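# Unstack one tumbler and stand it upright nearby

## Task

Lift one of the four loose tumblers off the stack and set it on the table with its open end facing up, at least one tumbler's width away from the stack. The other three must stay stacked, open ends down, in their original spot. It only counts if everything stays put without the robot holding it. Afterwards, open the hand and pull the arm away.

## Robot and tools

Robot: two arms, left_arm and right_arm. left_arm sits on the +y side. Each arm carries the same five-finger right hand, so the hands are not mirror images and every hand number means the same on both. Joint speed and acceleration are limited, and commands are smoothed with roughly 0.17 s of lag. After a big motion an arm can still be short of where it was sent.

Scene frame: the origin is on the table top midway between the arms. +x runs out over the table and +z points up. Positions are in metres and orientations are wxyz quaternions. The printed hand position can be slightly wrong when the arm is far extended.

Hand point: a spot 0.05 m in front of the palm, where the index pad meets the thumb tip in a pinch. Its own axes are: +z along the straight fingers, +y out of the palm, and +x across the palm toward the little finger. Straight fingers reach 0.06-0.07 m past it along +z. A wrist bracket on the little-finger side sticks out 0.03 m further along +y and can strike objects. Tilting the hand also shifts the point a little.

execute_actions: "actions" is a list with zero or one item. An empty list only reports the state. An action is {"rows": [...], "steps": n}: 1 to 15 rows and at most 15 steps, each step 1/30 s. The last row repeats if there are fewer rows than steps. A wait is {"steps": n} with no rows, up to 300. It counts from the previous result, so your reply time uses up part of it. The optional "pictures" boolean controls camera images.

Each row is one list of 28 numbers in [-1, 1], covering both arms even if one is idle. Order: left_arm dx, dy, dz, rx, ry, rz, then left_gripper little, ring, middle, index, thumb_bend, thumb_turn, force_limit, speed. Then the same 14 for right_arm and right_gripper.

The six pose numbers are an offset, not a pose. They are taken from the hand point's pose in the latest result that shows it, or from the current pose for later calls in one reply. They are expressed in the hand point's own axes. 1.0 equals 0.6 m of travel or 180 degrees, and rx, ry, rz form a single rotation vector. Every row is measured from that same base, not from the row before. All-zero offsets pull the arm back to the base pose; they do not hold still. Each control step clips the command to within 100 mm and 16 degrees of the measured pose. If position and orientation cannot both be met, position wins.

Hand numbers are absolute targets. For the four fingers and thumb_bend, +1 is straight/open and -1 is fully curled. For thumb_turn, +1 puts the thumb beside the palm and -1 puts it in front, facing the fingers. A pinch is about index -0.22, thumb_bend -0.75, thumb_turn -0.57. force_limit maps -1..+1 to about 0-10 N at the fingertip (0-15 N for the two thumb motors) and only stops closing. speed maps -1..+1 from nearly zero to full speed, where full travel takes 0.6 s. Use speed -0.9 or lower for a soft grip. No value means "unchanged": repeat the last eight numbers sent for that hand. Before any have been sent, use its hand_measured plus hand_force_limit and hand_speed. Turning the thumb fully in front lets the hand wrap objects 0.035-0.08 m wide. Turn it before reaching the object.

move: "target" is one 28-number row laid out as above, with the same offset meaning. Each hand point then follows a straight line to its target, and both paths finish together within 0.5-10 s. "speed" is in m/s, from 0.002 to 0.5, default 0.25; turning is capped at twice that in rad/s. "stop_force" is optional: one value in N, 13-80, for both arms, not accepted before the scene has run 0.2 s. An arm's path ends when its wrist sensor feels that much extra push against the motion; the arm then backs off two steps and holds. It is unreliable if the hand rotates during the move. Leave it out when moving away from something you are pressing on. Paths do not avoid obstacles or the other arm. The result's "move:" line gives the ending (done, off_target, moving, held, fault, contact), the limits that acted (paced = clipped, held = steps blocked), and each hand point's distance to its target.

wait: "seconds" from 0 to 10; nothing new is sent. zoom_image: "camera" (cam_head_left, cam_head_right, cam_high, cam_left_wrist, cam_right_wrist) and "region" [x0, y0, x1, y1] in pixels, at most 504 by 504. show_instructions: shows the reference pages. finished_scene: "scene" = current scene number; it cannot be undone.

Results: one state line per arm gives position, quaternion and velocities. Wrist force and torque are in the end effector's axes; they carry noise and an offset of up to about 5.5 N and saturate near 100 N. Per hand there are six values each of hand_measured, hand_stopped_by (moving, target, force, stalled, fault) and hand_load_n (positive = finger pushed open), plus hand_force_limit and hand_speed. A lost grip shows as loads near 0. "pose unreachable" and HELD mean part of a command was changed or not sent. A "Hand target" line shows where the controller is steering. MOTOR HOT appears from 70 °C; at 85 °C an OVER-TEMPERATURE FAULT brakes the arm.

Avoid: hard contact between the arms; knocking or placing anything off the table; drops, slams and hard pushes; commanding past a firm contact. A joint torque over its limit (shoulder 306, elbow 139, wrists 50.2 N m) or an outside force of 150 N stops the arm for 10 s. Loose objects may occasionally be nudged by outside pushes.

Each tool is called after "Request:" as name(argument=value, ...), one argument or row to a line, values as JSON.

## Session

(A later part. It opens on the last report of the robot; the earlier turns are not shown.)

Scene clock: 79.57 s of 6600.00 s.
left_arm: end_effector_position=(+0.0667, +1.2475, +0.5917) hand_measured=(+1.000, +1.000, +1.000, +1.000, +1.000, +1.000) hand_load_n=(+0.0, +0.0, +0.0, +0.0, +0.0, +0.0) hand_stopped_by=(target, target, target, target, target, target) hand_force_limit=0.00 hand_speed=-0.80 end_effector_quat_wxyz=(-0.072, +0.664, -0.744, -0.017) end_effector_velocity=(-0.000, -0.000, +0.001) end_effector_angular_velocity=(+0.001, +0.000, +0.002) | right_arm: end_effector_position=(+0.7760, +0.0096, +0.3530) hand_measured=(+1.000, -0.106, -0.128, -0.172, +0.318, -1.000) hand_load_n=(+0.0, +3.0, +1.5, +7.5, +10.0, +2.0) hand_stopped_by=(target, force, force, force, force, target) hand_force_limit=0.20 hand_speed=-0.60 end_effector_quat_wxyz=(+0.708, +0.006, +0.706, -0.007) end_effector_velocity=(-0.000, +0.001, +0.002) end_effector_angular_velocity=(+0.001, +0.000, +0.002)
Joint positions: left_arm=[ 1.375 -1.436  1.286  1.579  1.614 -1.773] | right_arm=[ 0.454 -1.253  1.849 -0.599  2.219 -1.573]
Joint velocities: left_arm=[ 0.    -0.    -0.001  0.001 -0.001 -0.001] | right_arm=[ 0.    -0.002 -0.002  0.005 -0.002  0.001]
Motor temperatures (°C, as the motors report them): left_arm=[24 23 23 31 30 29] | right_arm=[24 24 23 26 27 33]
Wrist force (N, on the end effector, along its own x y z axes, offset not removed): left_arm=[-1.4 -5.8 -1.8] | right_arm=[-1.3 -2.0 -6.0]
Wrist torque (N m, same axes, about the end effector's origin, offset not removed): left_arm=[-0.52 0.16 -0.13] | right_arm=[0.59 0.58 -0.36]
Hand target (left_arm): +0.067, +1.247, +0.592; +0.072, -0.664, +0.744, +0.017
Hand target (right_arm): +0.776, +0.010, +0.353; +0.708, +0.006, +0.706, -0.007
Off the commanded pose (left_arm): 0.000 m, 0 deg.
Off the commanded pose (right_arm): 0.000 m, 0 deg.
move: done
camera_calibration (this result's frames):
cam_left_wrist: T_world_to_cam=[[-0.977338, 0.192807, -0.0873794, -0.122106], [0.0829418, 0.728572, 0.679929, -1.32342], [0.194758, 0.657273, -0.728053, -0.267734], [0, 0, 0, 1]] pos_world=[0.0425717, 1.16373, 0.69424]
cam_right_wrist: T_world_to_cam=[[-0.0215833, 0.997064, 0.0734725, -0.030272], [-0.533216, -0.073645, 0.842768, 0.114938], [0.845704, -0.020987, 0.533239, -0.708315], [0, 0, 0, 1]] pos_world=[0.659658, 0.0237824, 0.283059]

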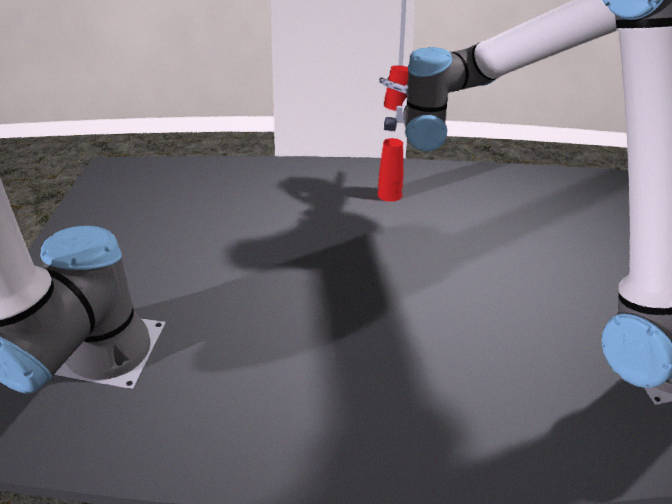

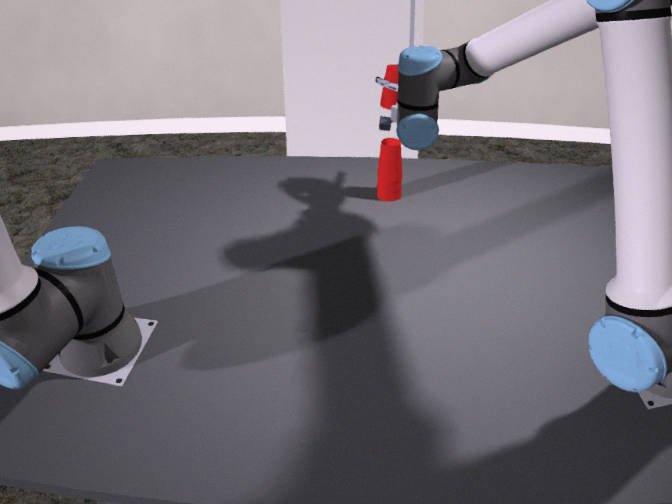

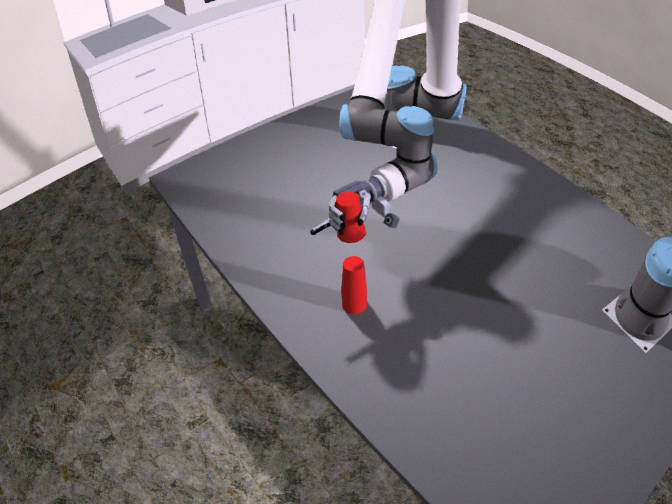

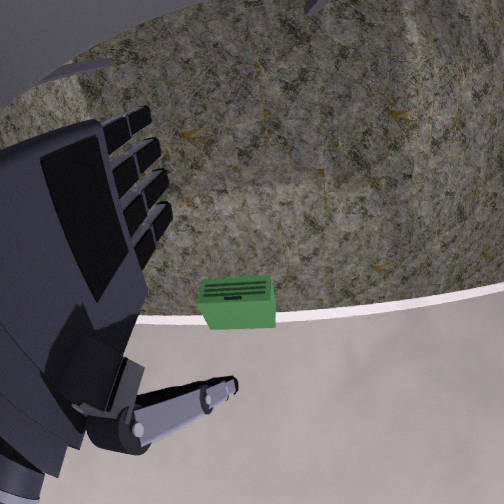

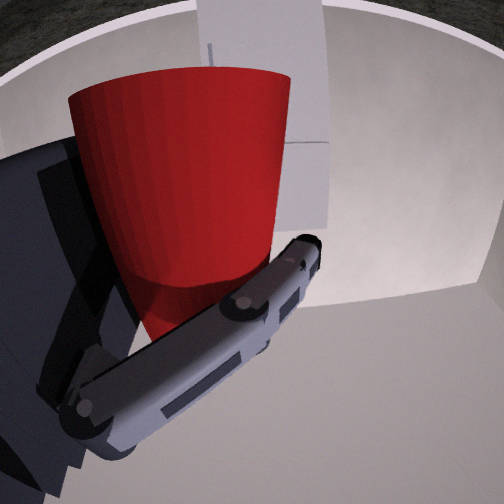

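Request:
move(
  target=[0,0,0,0,0,0,1,1,1,1,1,1,0,-0.8,0,-0.3,-0.25,0,0,-0.5,1,-1,-1,-1,-1,-1,0.2,-0.6],
  speed=0.2,
)

Request:
move(
  target=[0,0,0,0,0,0,1,1,1,1,1,1,0,-0.8,0,0,0,0,0,-0.5,1,-1,-1,-1,-1,-1,0.2,-0.6],
  speed=0.3,
)

Request:
move(
  target=[0,0,0,0,0,0,1,1,1,1,1,1,0,-0.8,-0.46,0,0,0,0,0,1,-1,-1,-1,-1,-1,0.2,-0.6],
  speed=0.15,
)

Request:
move(
  target=[0,0,0,0,0,0,1,1,1,1,1,1,0,-0.8,-0.1,0,0,0,0,0,1,-1,-1,-1,-1,-1,0.2,-0.6],
  speed=0.01,
  stop_force=13,
)

Scene clock: 87.90 s of 6600.00 s.
left_arm: end_effector_position=(+0.0667, +1.2475, +0.5917) hand_measured=(+1.000, +1.000, +1.000, +1.000, +1.000, +1.000) hand_load_n=(+0.0, +0.0, +0.0, +0.0, +0.0, +0.0) hand_stopped_by=(target, target, target, target, target, target) hand_force_limit=0.00 hand_speed=-0.80 end_effector_quat_wxyz=(-0.072, +0.664, -0.744, -0.017) end_effector_velocity=(+0.000, +0.000, -0.001) end_effector_angular_velocity=(-0.001, +0.001, -0.001) | right_arm: end_effector_position=(+0.6230, -0.1674, +0.3531) hand_measured=(+1.000, -0.106, -0.128, -0.172, +0.318, -1.000) hand_load_n=(+0.0, +3.0, +1.5, +8.0, +10.0, +2.0) hand_stopped_by=(target, force, force, force, force, target) hand_force_limit=0.20 hand_speed=-0.60 end_effector_quat_wxyz=(+0.496, -0.495, +0.504, -0.505) end_effector_velocity=(-0.001, -0.001, -0.000) end_effector_angular_velocity=(-0.014, -0.000, +0.002)
Joint positions: left_arm=[ 1.375 -1.436  1.286  1.579  1.614 -1.773] | right_arm=[ 0.389 -1.68   2.147 -0.469  2.154 -3.142]
Joint velocities: left_arm=[-0.001  0.001  0.     0.    -0.001 -0.   ] | right_arm=[ 0.    -0.003  0.002 -0.    -0.001 -0.014]
Motor temperatures (°C, as the motors report them): left_arm=[24 23 23 31 30 29] | right_arm=[24 24 23 26 27 33]
Wrist force (N, on the end effector, along its own x y z axes, offset not removed): left_arm=[-1.7 -4.1 -1.3] | right_arm=[3.8 0.3 -1.1]
Wrist torque (N m, same axes, about the end effector's origin, offset not removed): left_arm=[-0.32 0.34 -0.22] | right_arm=[0.22 -0.43 0.13]
Hand target (left_arm): +0.067, +1.247, +0.592; +0.072, -0.664, +0.744, +0.017
Hand target (right_arm): +0.623, -0.168, +0.353; +0.496, -0.495, +0.504, -0.505
Off the commanded pose (left_arm): 0.000 m, 0 deg.
Off the commanded pose (right_arm): 0.000 m, 0 deg.
After step 90, 0.93 s passed at rest.
move: done
camera_calibration (this result's frames):
cam_left_wrist: T_world_to_cam=[[-0.977338, 0.192807, -0.0873796, -0.122105], [0.0829416, 0.728572, 0.679929, -1.32342], [0.194757, 0.657273, -0.728053, -0.267734], [0, 0, 0, 1]] pos_world=[0.0425717, 1.16373, 0.69424]
cam_right_wrist: T_world_to_cam=[[-0.0356537, 0.0756656, -0.996496, 0.375153], [-0.515083, 0.853092, 0.0832059, 0.432296], [0.856399, 0.516244, 0.00855814, -0.314172], [0, 0, 0, 1]] pos_world=[0.5051, -0.234985, 0.340558]

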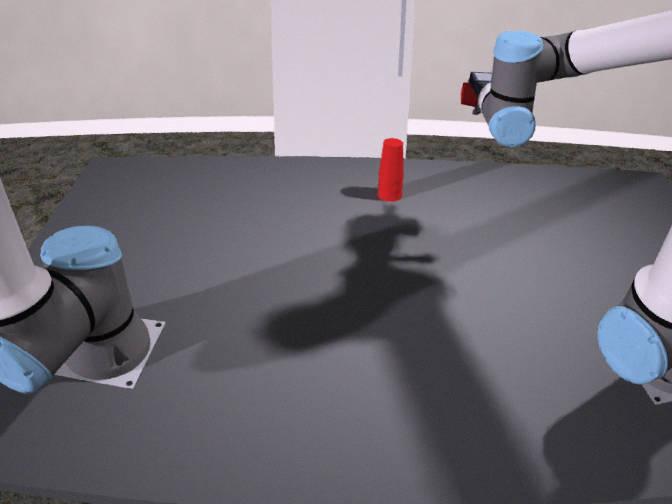

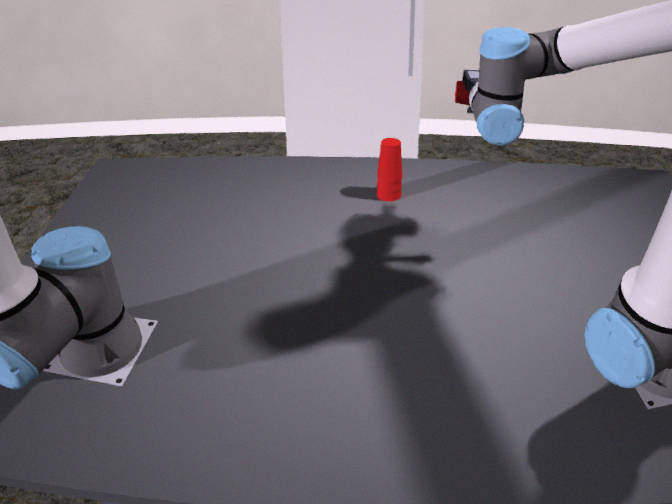

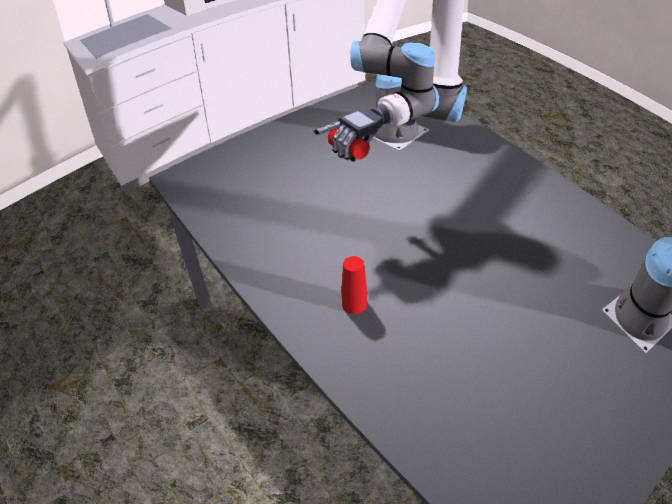

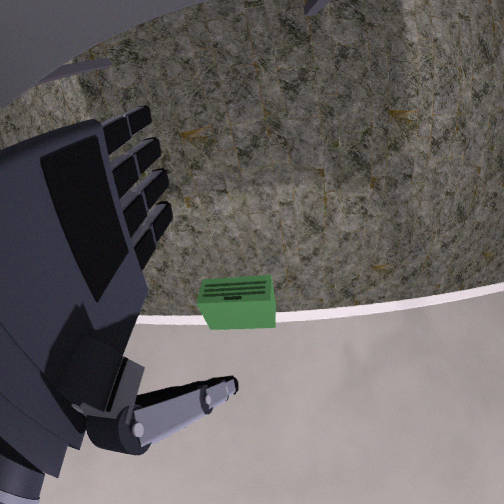

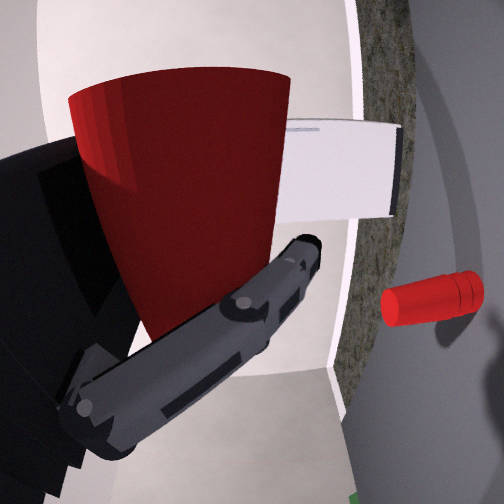

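Scene clock: 91.10 s of 6600.00 s.
left_arm: end_effector_position=(+0.0667, +1.2475, +0.5917) hand_measured=(+1.000, +1.000, +1.000, +1.000, +1.000, +1.000) hand_load_n=(+0.0, +0.0, +0.0, +0.0, +0.0, +0.0) hand_stopped_by=(target, target, target, target, target, target) hand_force_limit=0.00 hand_speed=-0.80 end_effector_quat_wxyz=(-0.072, +0.664, -0.744, -0.017) end_effector_velocity=(+0.001, +0.000, -0.000) end_effector_angular_velocity=(+0.000, +0.000, -0.001) | right_arm: end_effector_position=(+0.6230, -0.1675, +0.3530) hand_measured=(+1.000, -0.106, -0.128, -0.172, +0.318, -1.000) hand_load_n=(+0.0, +3.0, +1.5, +8.0, +10.0, +2.0) hand_stopped_by=(target, force, force, force, force, target) hand_force_limit=0.20 hand_speed=-0.60 end_effector_quat_wxyz=(+0.006, +0.706, -0.007, +0.708) end_effector_velocity=(+0.000, -0.000, +0.000) end_effector_angular_velocity=(-0.011, -0.002, +0.000)
Joint positions: left_arm=[ 1.375 -1.436  1.286  1.579  1.614 -1.773] | right_arm=[ 0.537 -1.518  2.048 -0.533  2.303 -4.712]
Joint velocities: left_arm=[-0.002  0.    -0.    -0.    -0.001 -0.   ] | right_arm=[ 0.     0.001  0.001 -0.005  0.    -0.013]
Motor temperatures (°C, as the motors report them): left_arm=[24 23 23 31 30 29] | right_arm=[24 24 23 26 27 33]
Wrist force (N, on the end effector, along its own x y z axes, offset not removed): left_arm=[0.0 -2.5 -1.7] | right_arm=[4.9 -5.6 -2.2]
Wrist torque (N m, same axes, about the end effector's origin, offset not removed): left_arm=[0.03 -0.03 -0.01] | right_arm=[-0.41 -0.60 -0.21]
Hand target (left_arm): +0.067, +1.247, +0.592; +0.072, -0.664, +0.744, +0.017
Hand target (right_arm): +0.623, -0.167, +0.353; +0.006, +0.706, -0.007, +0.708
Off the commanded pose (left_arm): 0.000 m, 0 deg.
Off the commanded pose (right_arm): 0.000 m, 0 deg.
move: done
camera_calibration (this result's frames):
cam_left_wrist: T_world_to_cam=[[-0.977338, 0.192807, -0.0873794, -0.122106], [0.0829418, 0.728572, 0.679929, -1.32342], [0.194757, 0.657273, -0.728053, -0.267734], [0, 0, 0, 1]] pos_world=[0.0425717, 1.16373, 0.69424]
cam_right_wrist: T_world_to_cam=[[-0.0566762, -0.995453, -0.076554, -0.115952], [-0.526966, 0.094953, -0.844566, 0.640225], [0.847995, -0.00752545, -0.529951, -0.206575], [0, 0, 0, 1]] pos_world=[0.50598, -0.177771, 0.42236]

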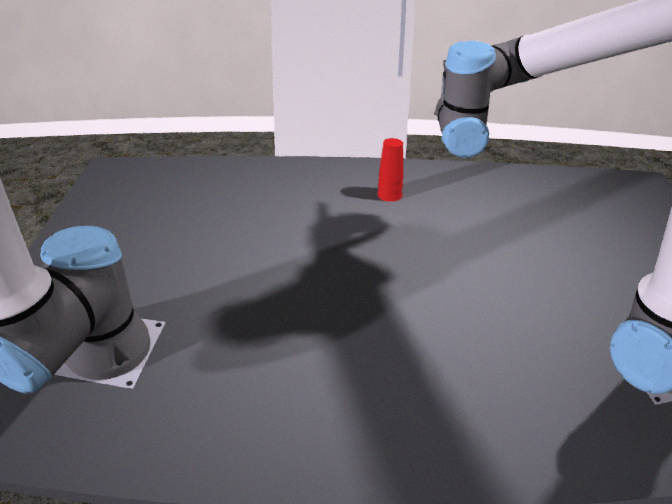

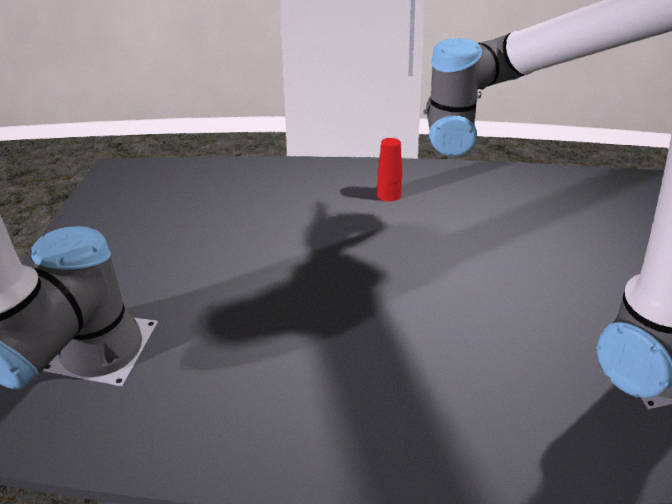

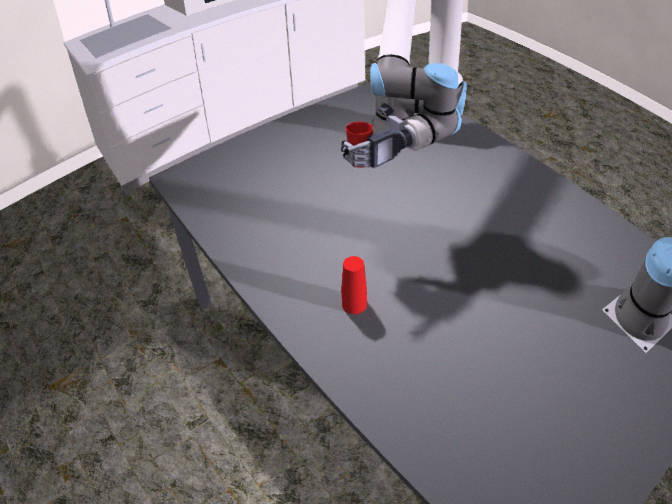

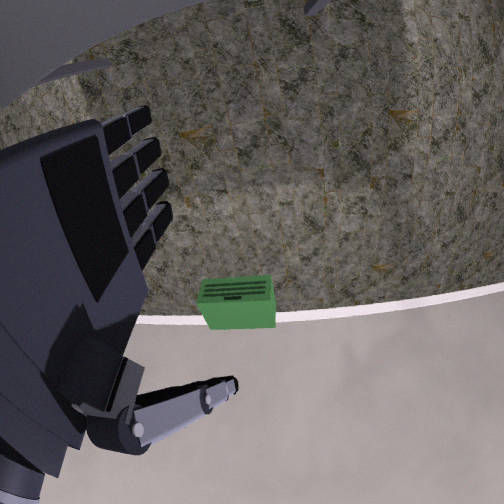

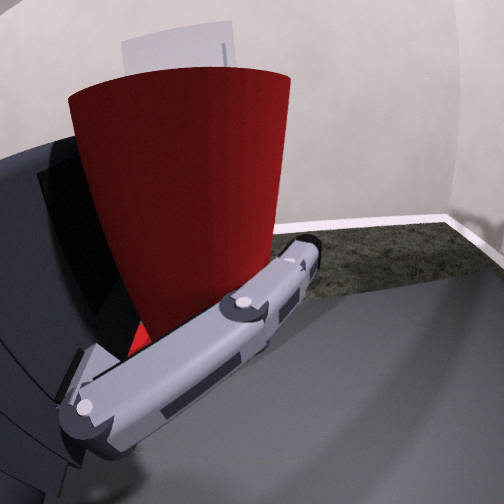

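Scene clock: 93.47 s of 6600.00 s.
left_arm: end_effector_position=(+0.0667, +1.2475, +0.5917) hand_measured=(+1.000, +1.000, +1.000, +1.000, +1.000, +1.000) hand_load_n=(+0.0, +0.0, +0.0, +0.0, +0.0, +0.0) hand_stopped_by=(target, target, target, target, target, target) hand_force_limit=0.00 hand_speed=-0.80 end_effector_quat_wxyz=(-0.072, +0.664, -0.744, -0.017) end_effector_velocity=(+0.000, +0.000, -0.001) end_effector_angular_velocity=(-0.001, -0.001, -0.001) | right_arm: end_effector_position=(+0.6232, -0.1673, +0.0773) hand_measured=(+1.000, -0.106, -0.128, -0.172, +0.318, -1.000) hand_load_n=(+0.0, +3.0, +1.5, +8.0, +10.0, +2.0) hand_stopped_by=(target, force, force, force, force, target) hand_force_limit=0.20 hand_speed=-0.60 end_effector_quat_wxyz=(+0.006, +0.707, -0.007, +0.708) end_effector_velocity=(+0.001, +0.001, -0.002) end_effector_angular_velocity=(+0.000, -0.002, +0.001)
Joint positions: left_arm=[ 1.375 -1.436  1.286  1.579  1.614 -1.773] | right_arm=[ 0.537 -1.129  2.22  -1.093  2.303 -4.712]
Joint velocities: left_arm=[ 0.     0.     0.001 -0.     0.001  0.001] | right_arm=[ 0.     0.005 -0.    -0.007 -0.001 -0.001]
Motor temperatures (°C, as the motors report them): left_arm=[24 23 23 31 30 29] | right_arm=[24 24 23 26 27 33]
Wrist force (N, on the end effector, along its own x y z axes, offset not removed): left_arm=[-1.9 -2.6 0.0] | right_arm=[-0.3 1.3 0.4]
Wrist torque (N m, same axes, about the end effector's origin, offset not removed): left_arm=[-0.01 0.19 -0.11] | right_arm=[0.44 0.00 -0.36]
Hand target (left_arm): +0.067, +1.247, +0.592; +0.072, -0.664, +0.744, +0.017
Hand target (right_arm): +0.623, -0.167, +0.077; +0.006, +0.706, -0.007, +0.708
Off the commanded pose (left_arm): 0.000 m, 0 deg.
Off the commanded pose (right_arm): 0.001 m, 0 deg.
move: done
camera_calibration (this result's frames):
cam_left_wrist: T_world_to_cam=[[-0.977338, 0.192807, -0.0873795, -0.122106], [0.0829418, 0.728572, 0.679929, -1.32342], [0.194758, 0.657273, -0.728053, -0.267734], [0, 0, 0, 1]] pos_world=[0.0425717, 1.16373, 0.69424]
cam_right_wrist: T_world_to_cam=[[-0.0566998, -0.99545, -0.0765742, -0.136838], [-0.527038, 0.0949833, -0.844517, 0.407517], [0.847948, -0.00752646, -0.530026, -0.352811], [0, 0, 0, 1]] pos_world=[0.506184, -0.177578, 0.146678]

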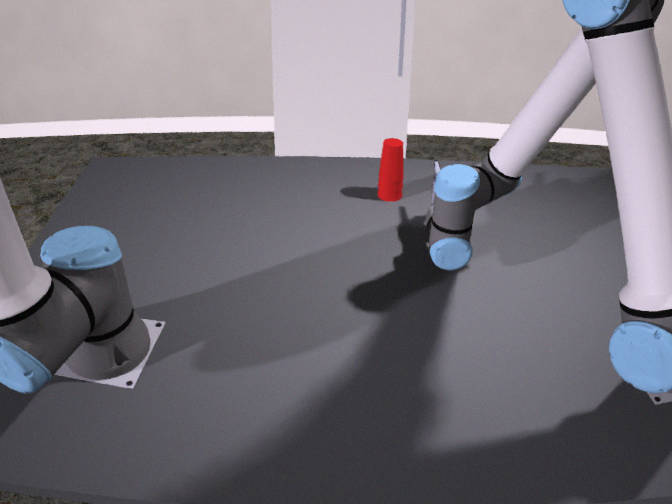

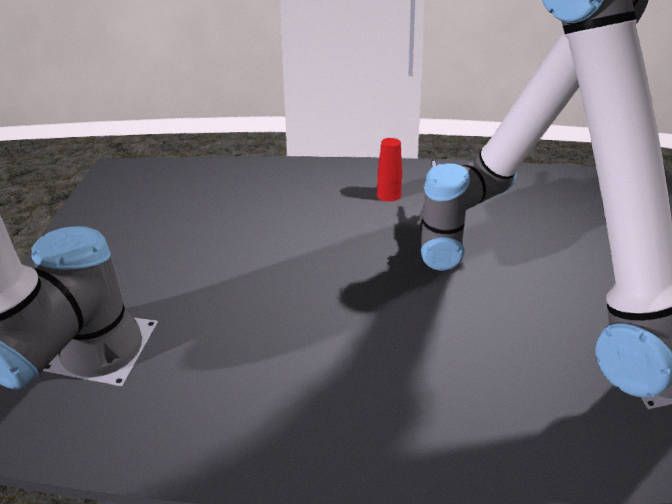

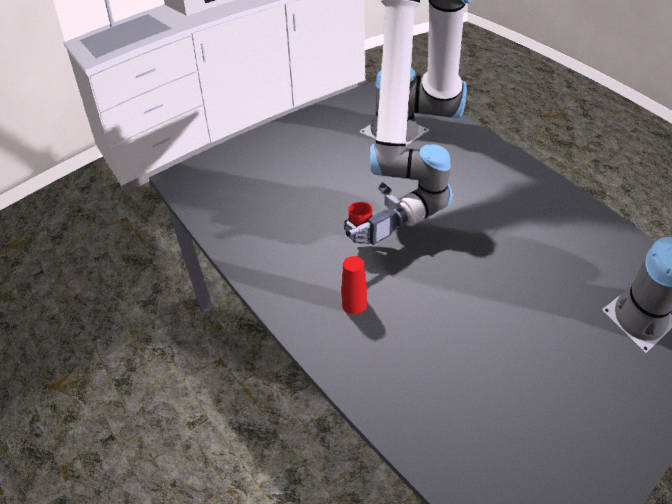

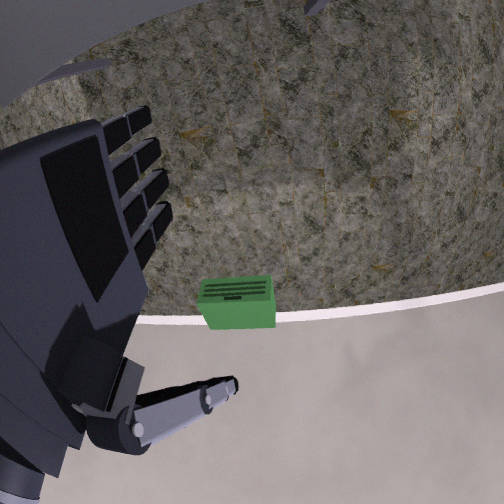

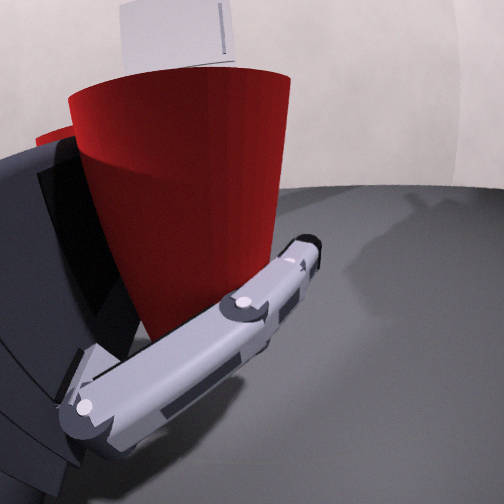

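Scene clock: 99.00 s of 6600.00 s.
left_arm: end_effector_position=(+0.0667, +1.2475, +0.5917) hand_measured=(+1.000, +1.000, +1.000, +1.000, +1.000, +1.000) hand_load_n=(+0.0, +0.0, +0.0, +0.0, +0.0, +0.0) hand_stopped_by=(target, target, target, target, target, target) hand_force_limit=0.00 hand_speed=-0.80 end_effector_quat_wxyz=(-0.072, +0.664, -0.744, -0.017) end_effector_velocity=(+0.000, +0.000, -0.001) end_effector_angular_velocity=(-0.001, +0.001, -0.001) | right_arm: end_effector_position=(+0.6233, -0.1673, +0.0259) hand_measured=(+1.000, -0.106, -0.128, -0.172, +0.318, -1.000) hand_load_n=(+0.0, +3.5, +1.5, +5.5, +9.0, -0.5) hand_stopped_by=(target, force, force, force, force, target) hand_force_limit=0.20 hand_speed=-0.60 end_effector_quat_wxyz=(+0.006, +0.707, -0.007, +0.708) end_effector_velocity=(-0.000, -0.000, +0.003) end_effector_angular_velocity=(-0.001, +0.001, -0.001)
Joint positions: left_arm=[ 1.375 -1.436  1.286  1.579  1.614 -1.773] | right_arm=[ 0.537 -1.033  2.224 -1.193  2.303 -4.712]
Joint velocities: left_arm=[-0.001  0.001 -0.     0.    -0.001  0.   ] | right_arm=[-0.    -0.006  0.     0.007  0.    -0.   ]
Motor temperatures (°C, as the motors report them): left_arm=[24 23 23 31 30 29] | right_arm=[24 24 23 26 27 33]
Wrist force (N, on the end effector, along its own x y z axes, offset not removed): left_arm=[-3.0 -5.3 -1.8] | right_arm=[5.9 -2.2 1.8]
Wrist torque (N m, same axes, about the end effector's origin, offset not removed): left_arm=[-0.35 0.41 -0.31] | right_arm=[-0.25 -0.28 -0.39]
Hand target (left_arm): +0.067, +1.247, +0.592; +0.072, -0.664, +0.744, +0.017
Hand target (right_arm): +0.623, -0.167, +0.026; +0.006, +0.706, -0.007, +0.708
Off the commanded pose (left_arm): 0.000 m, 0 deg.
Off the commanded pose (right_arm): 0.009 m, 0 deg.
move: contact (right_arm)
camera_calibration (this result's frames):
cam_left_wrist: T_world_to_cam=[[-0.977338, 0.192807, -0.0873795, -0.122106], [0.0829419, 0.728572, 0.679929, -1.32342], [0.194758, 0.657273, -0.728053, -0.267734], [0, 0, 0, 1]] pos_world=[0.0425717, 1.16373, 0.69424]
cam_right_wrist: T_world_to_cam=[[-0.056719, -0.995447, -0.0766051, -0.140716], [-0.527033, 0.0950197, -0.844516, 0.364206], [0.84795, -0.00752669, -0.530022, -0.380047], [0, 0, 0, 1]] pos_world=[0.506228, -0.177543, 0.0953647]

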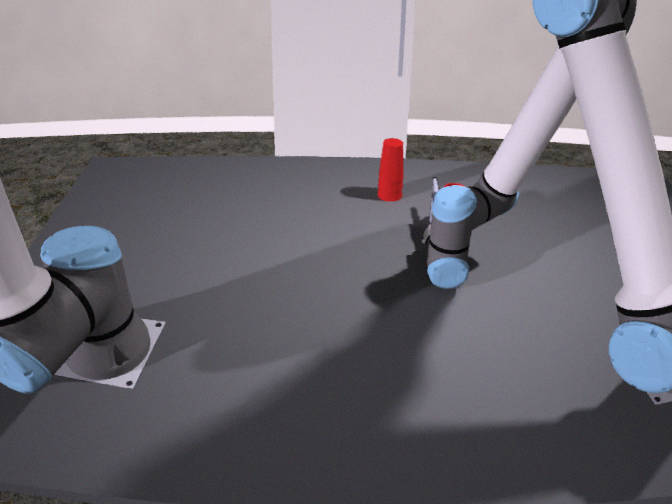

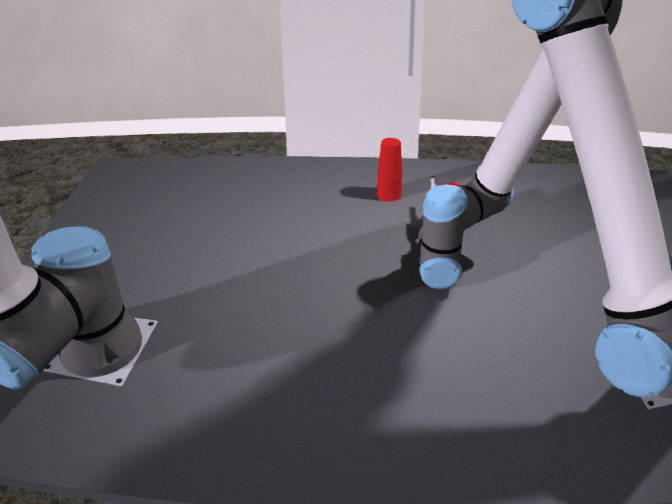

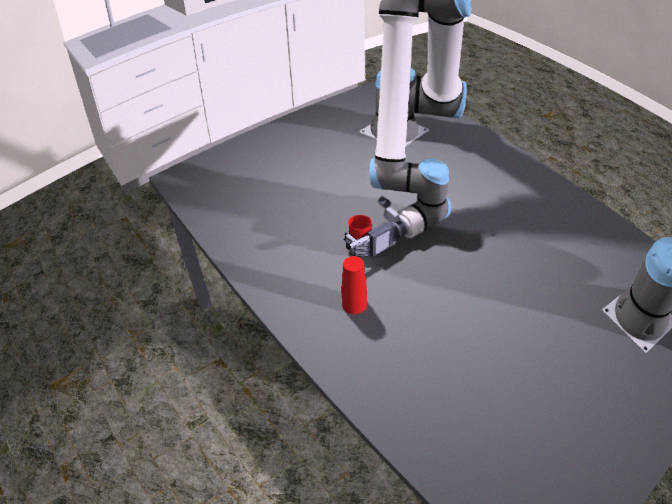

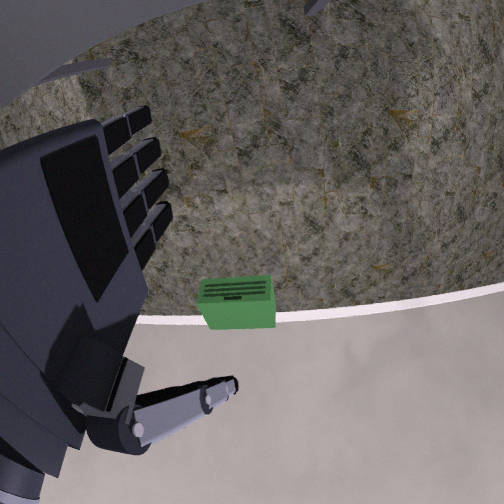

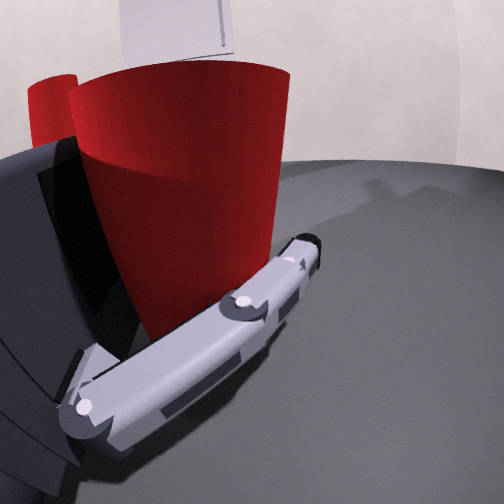

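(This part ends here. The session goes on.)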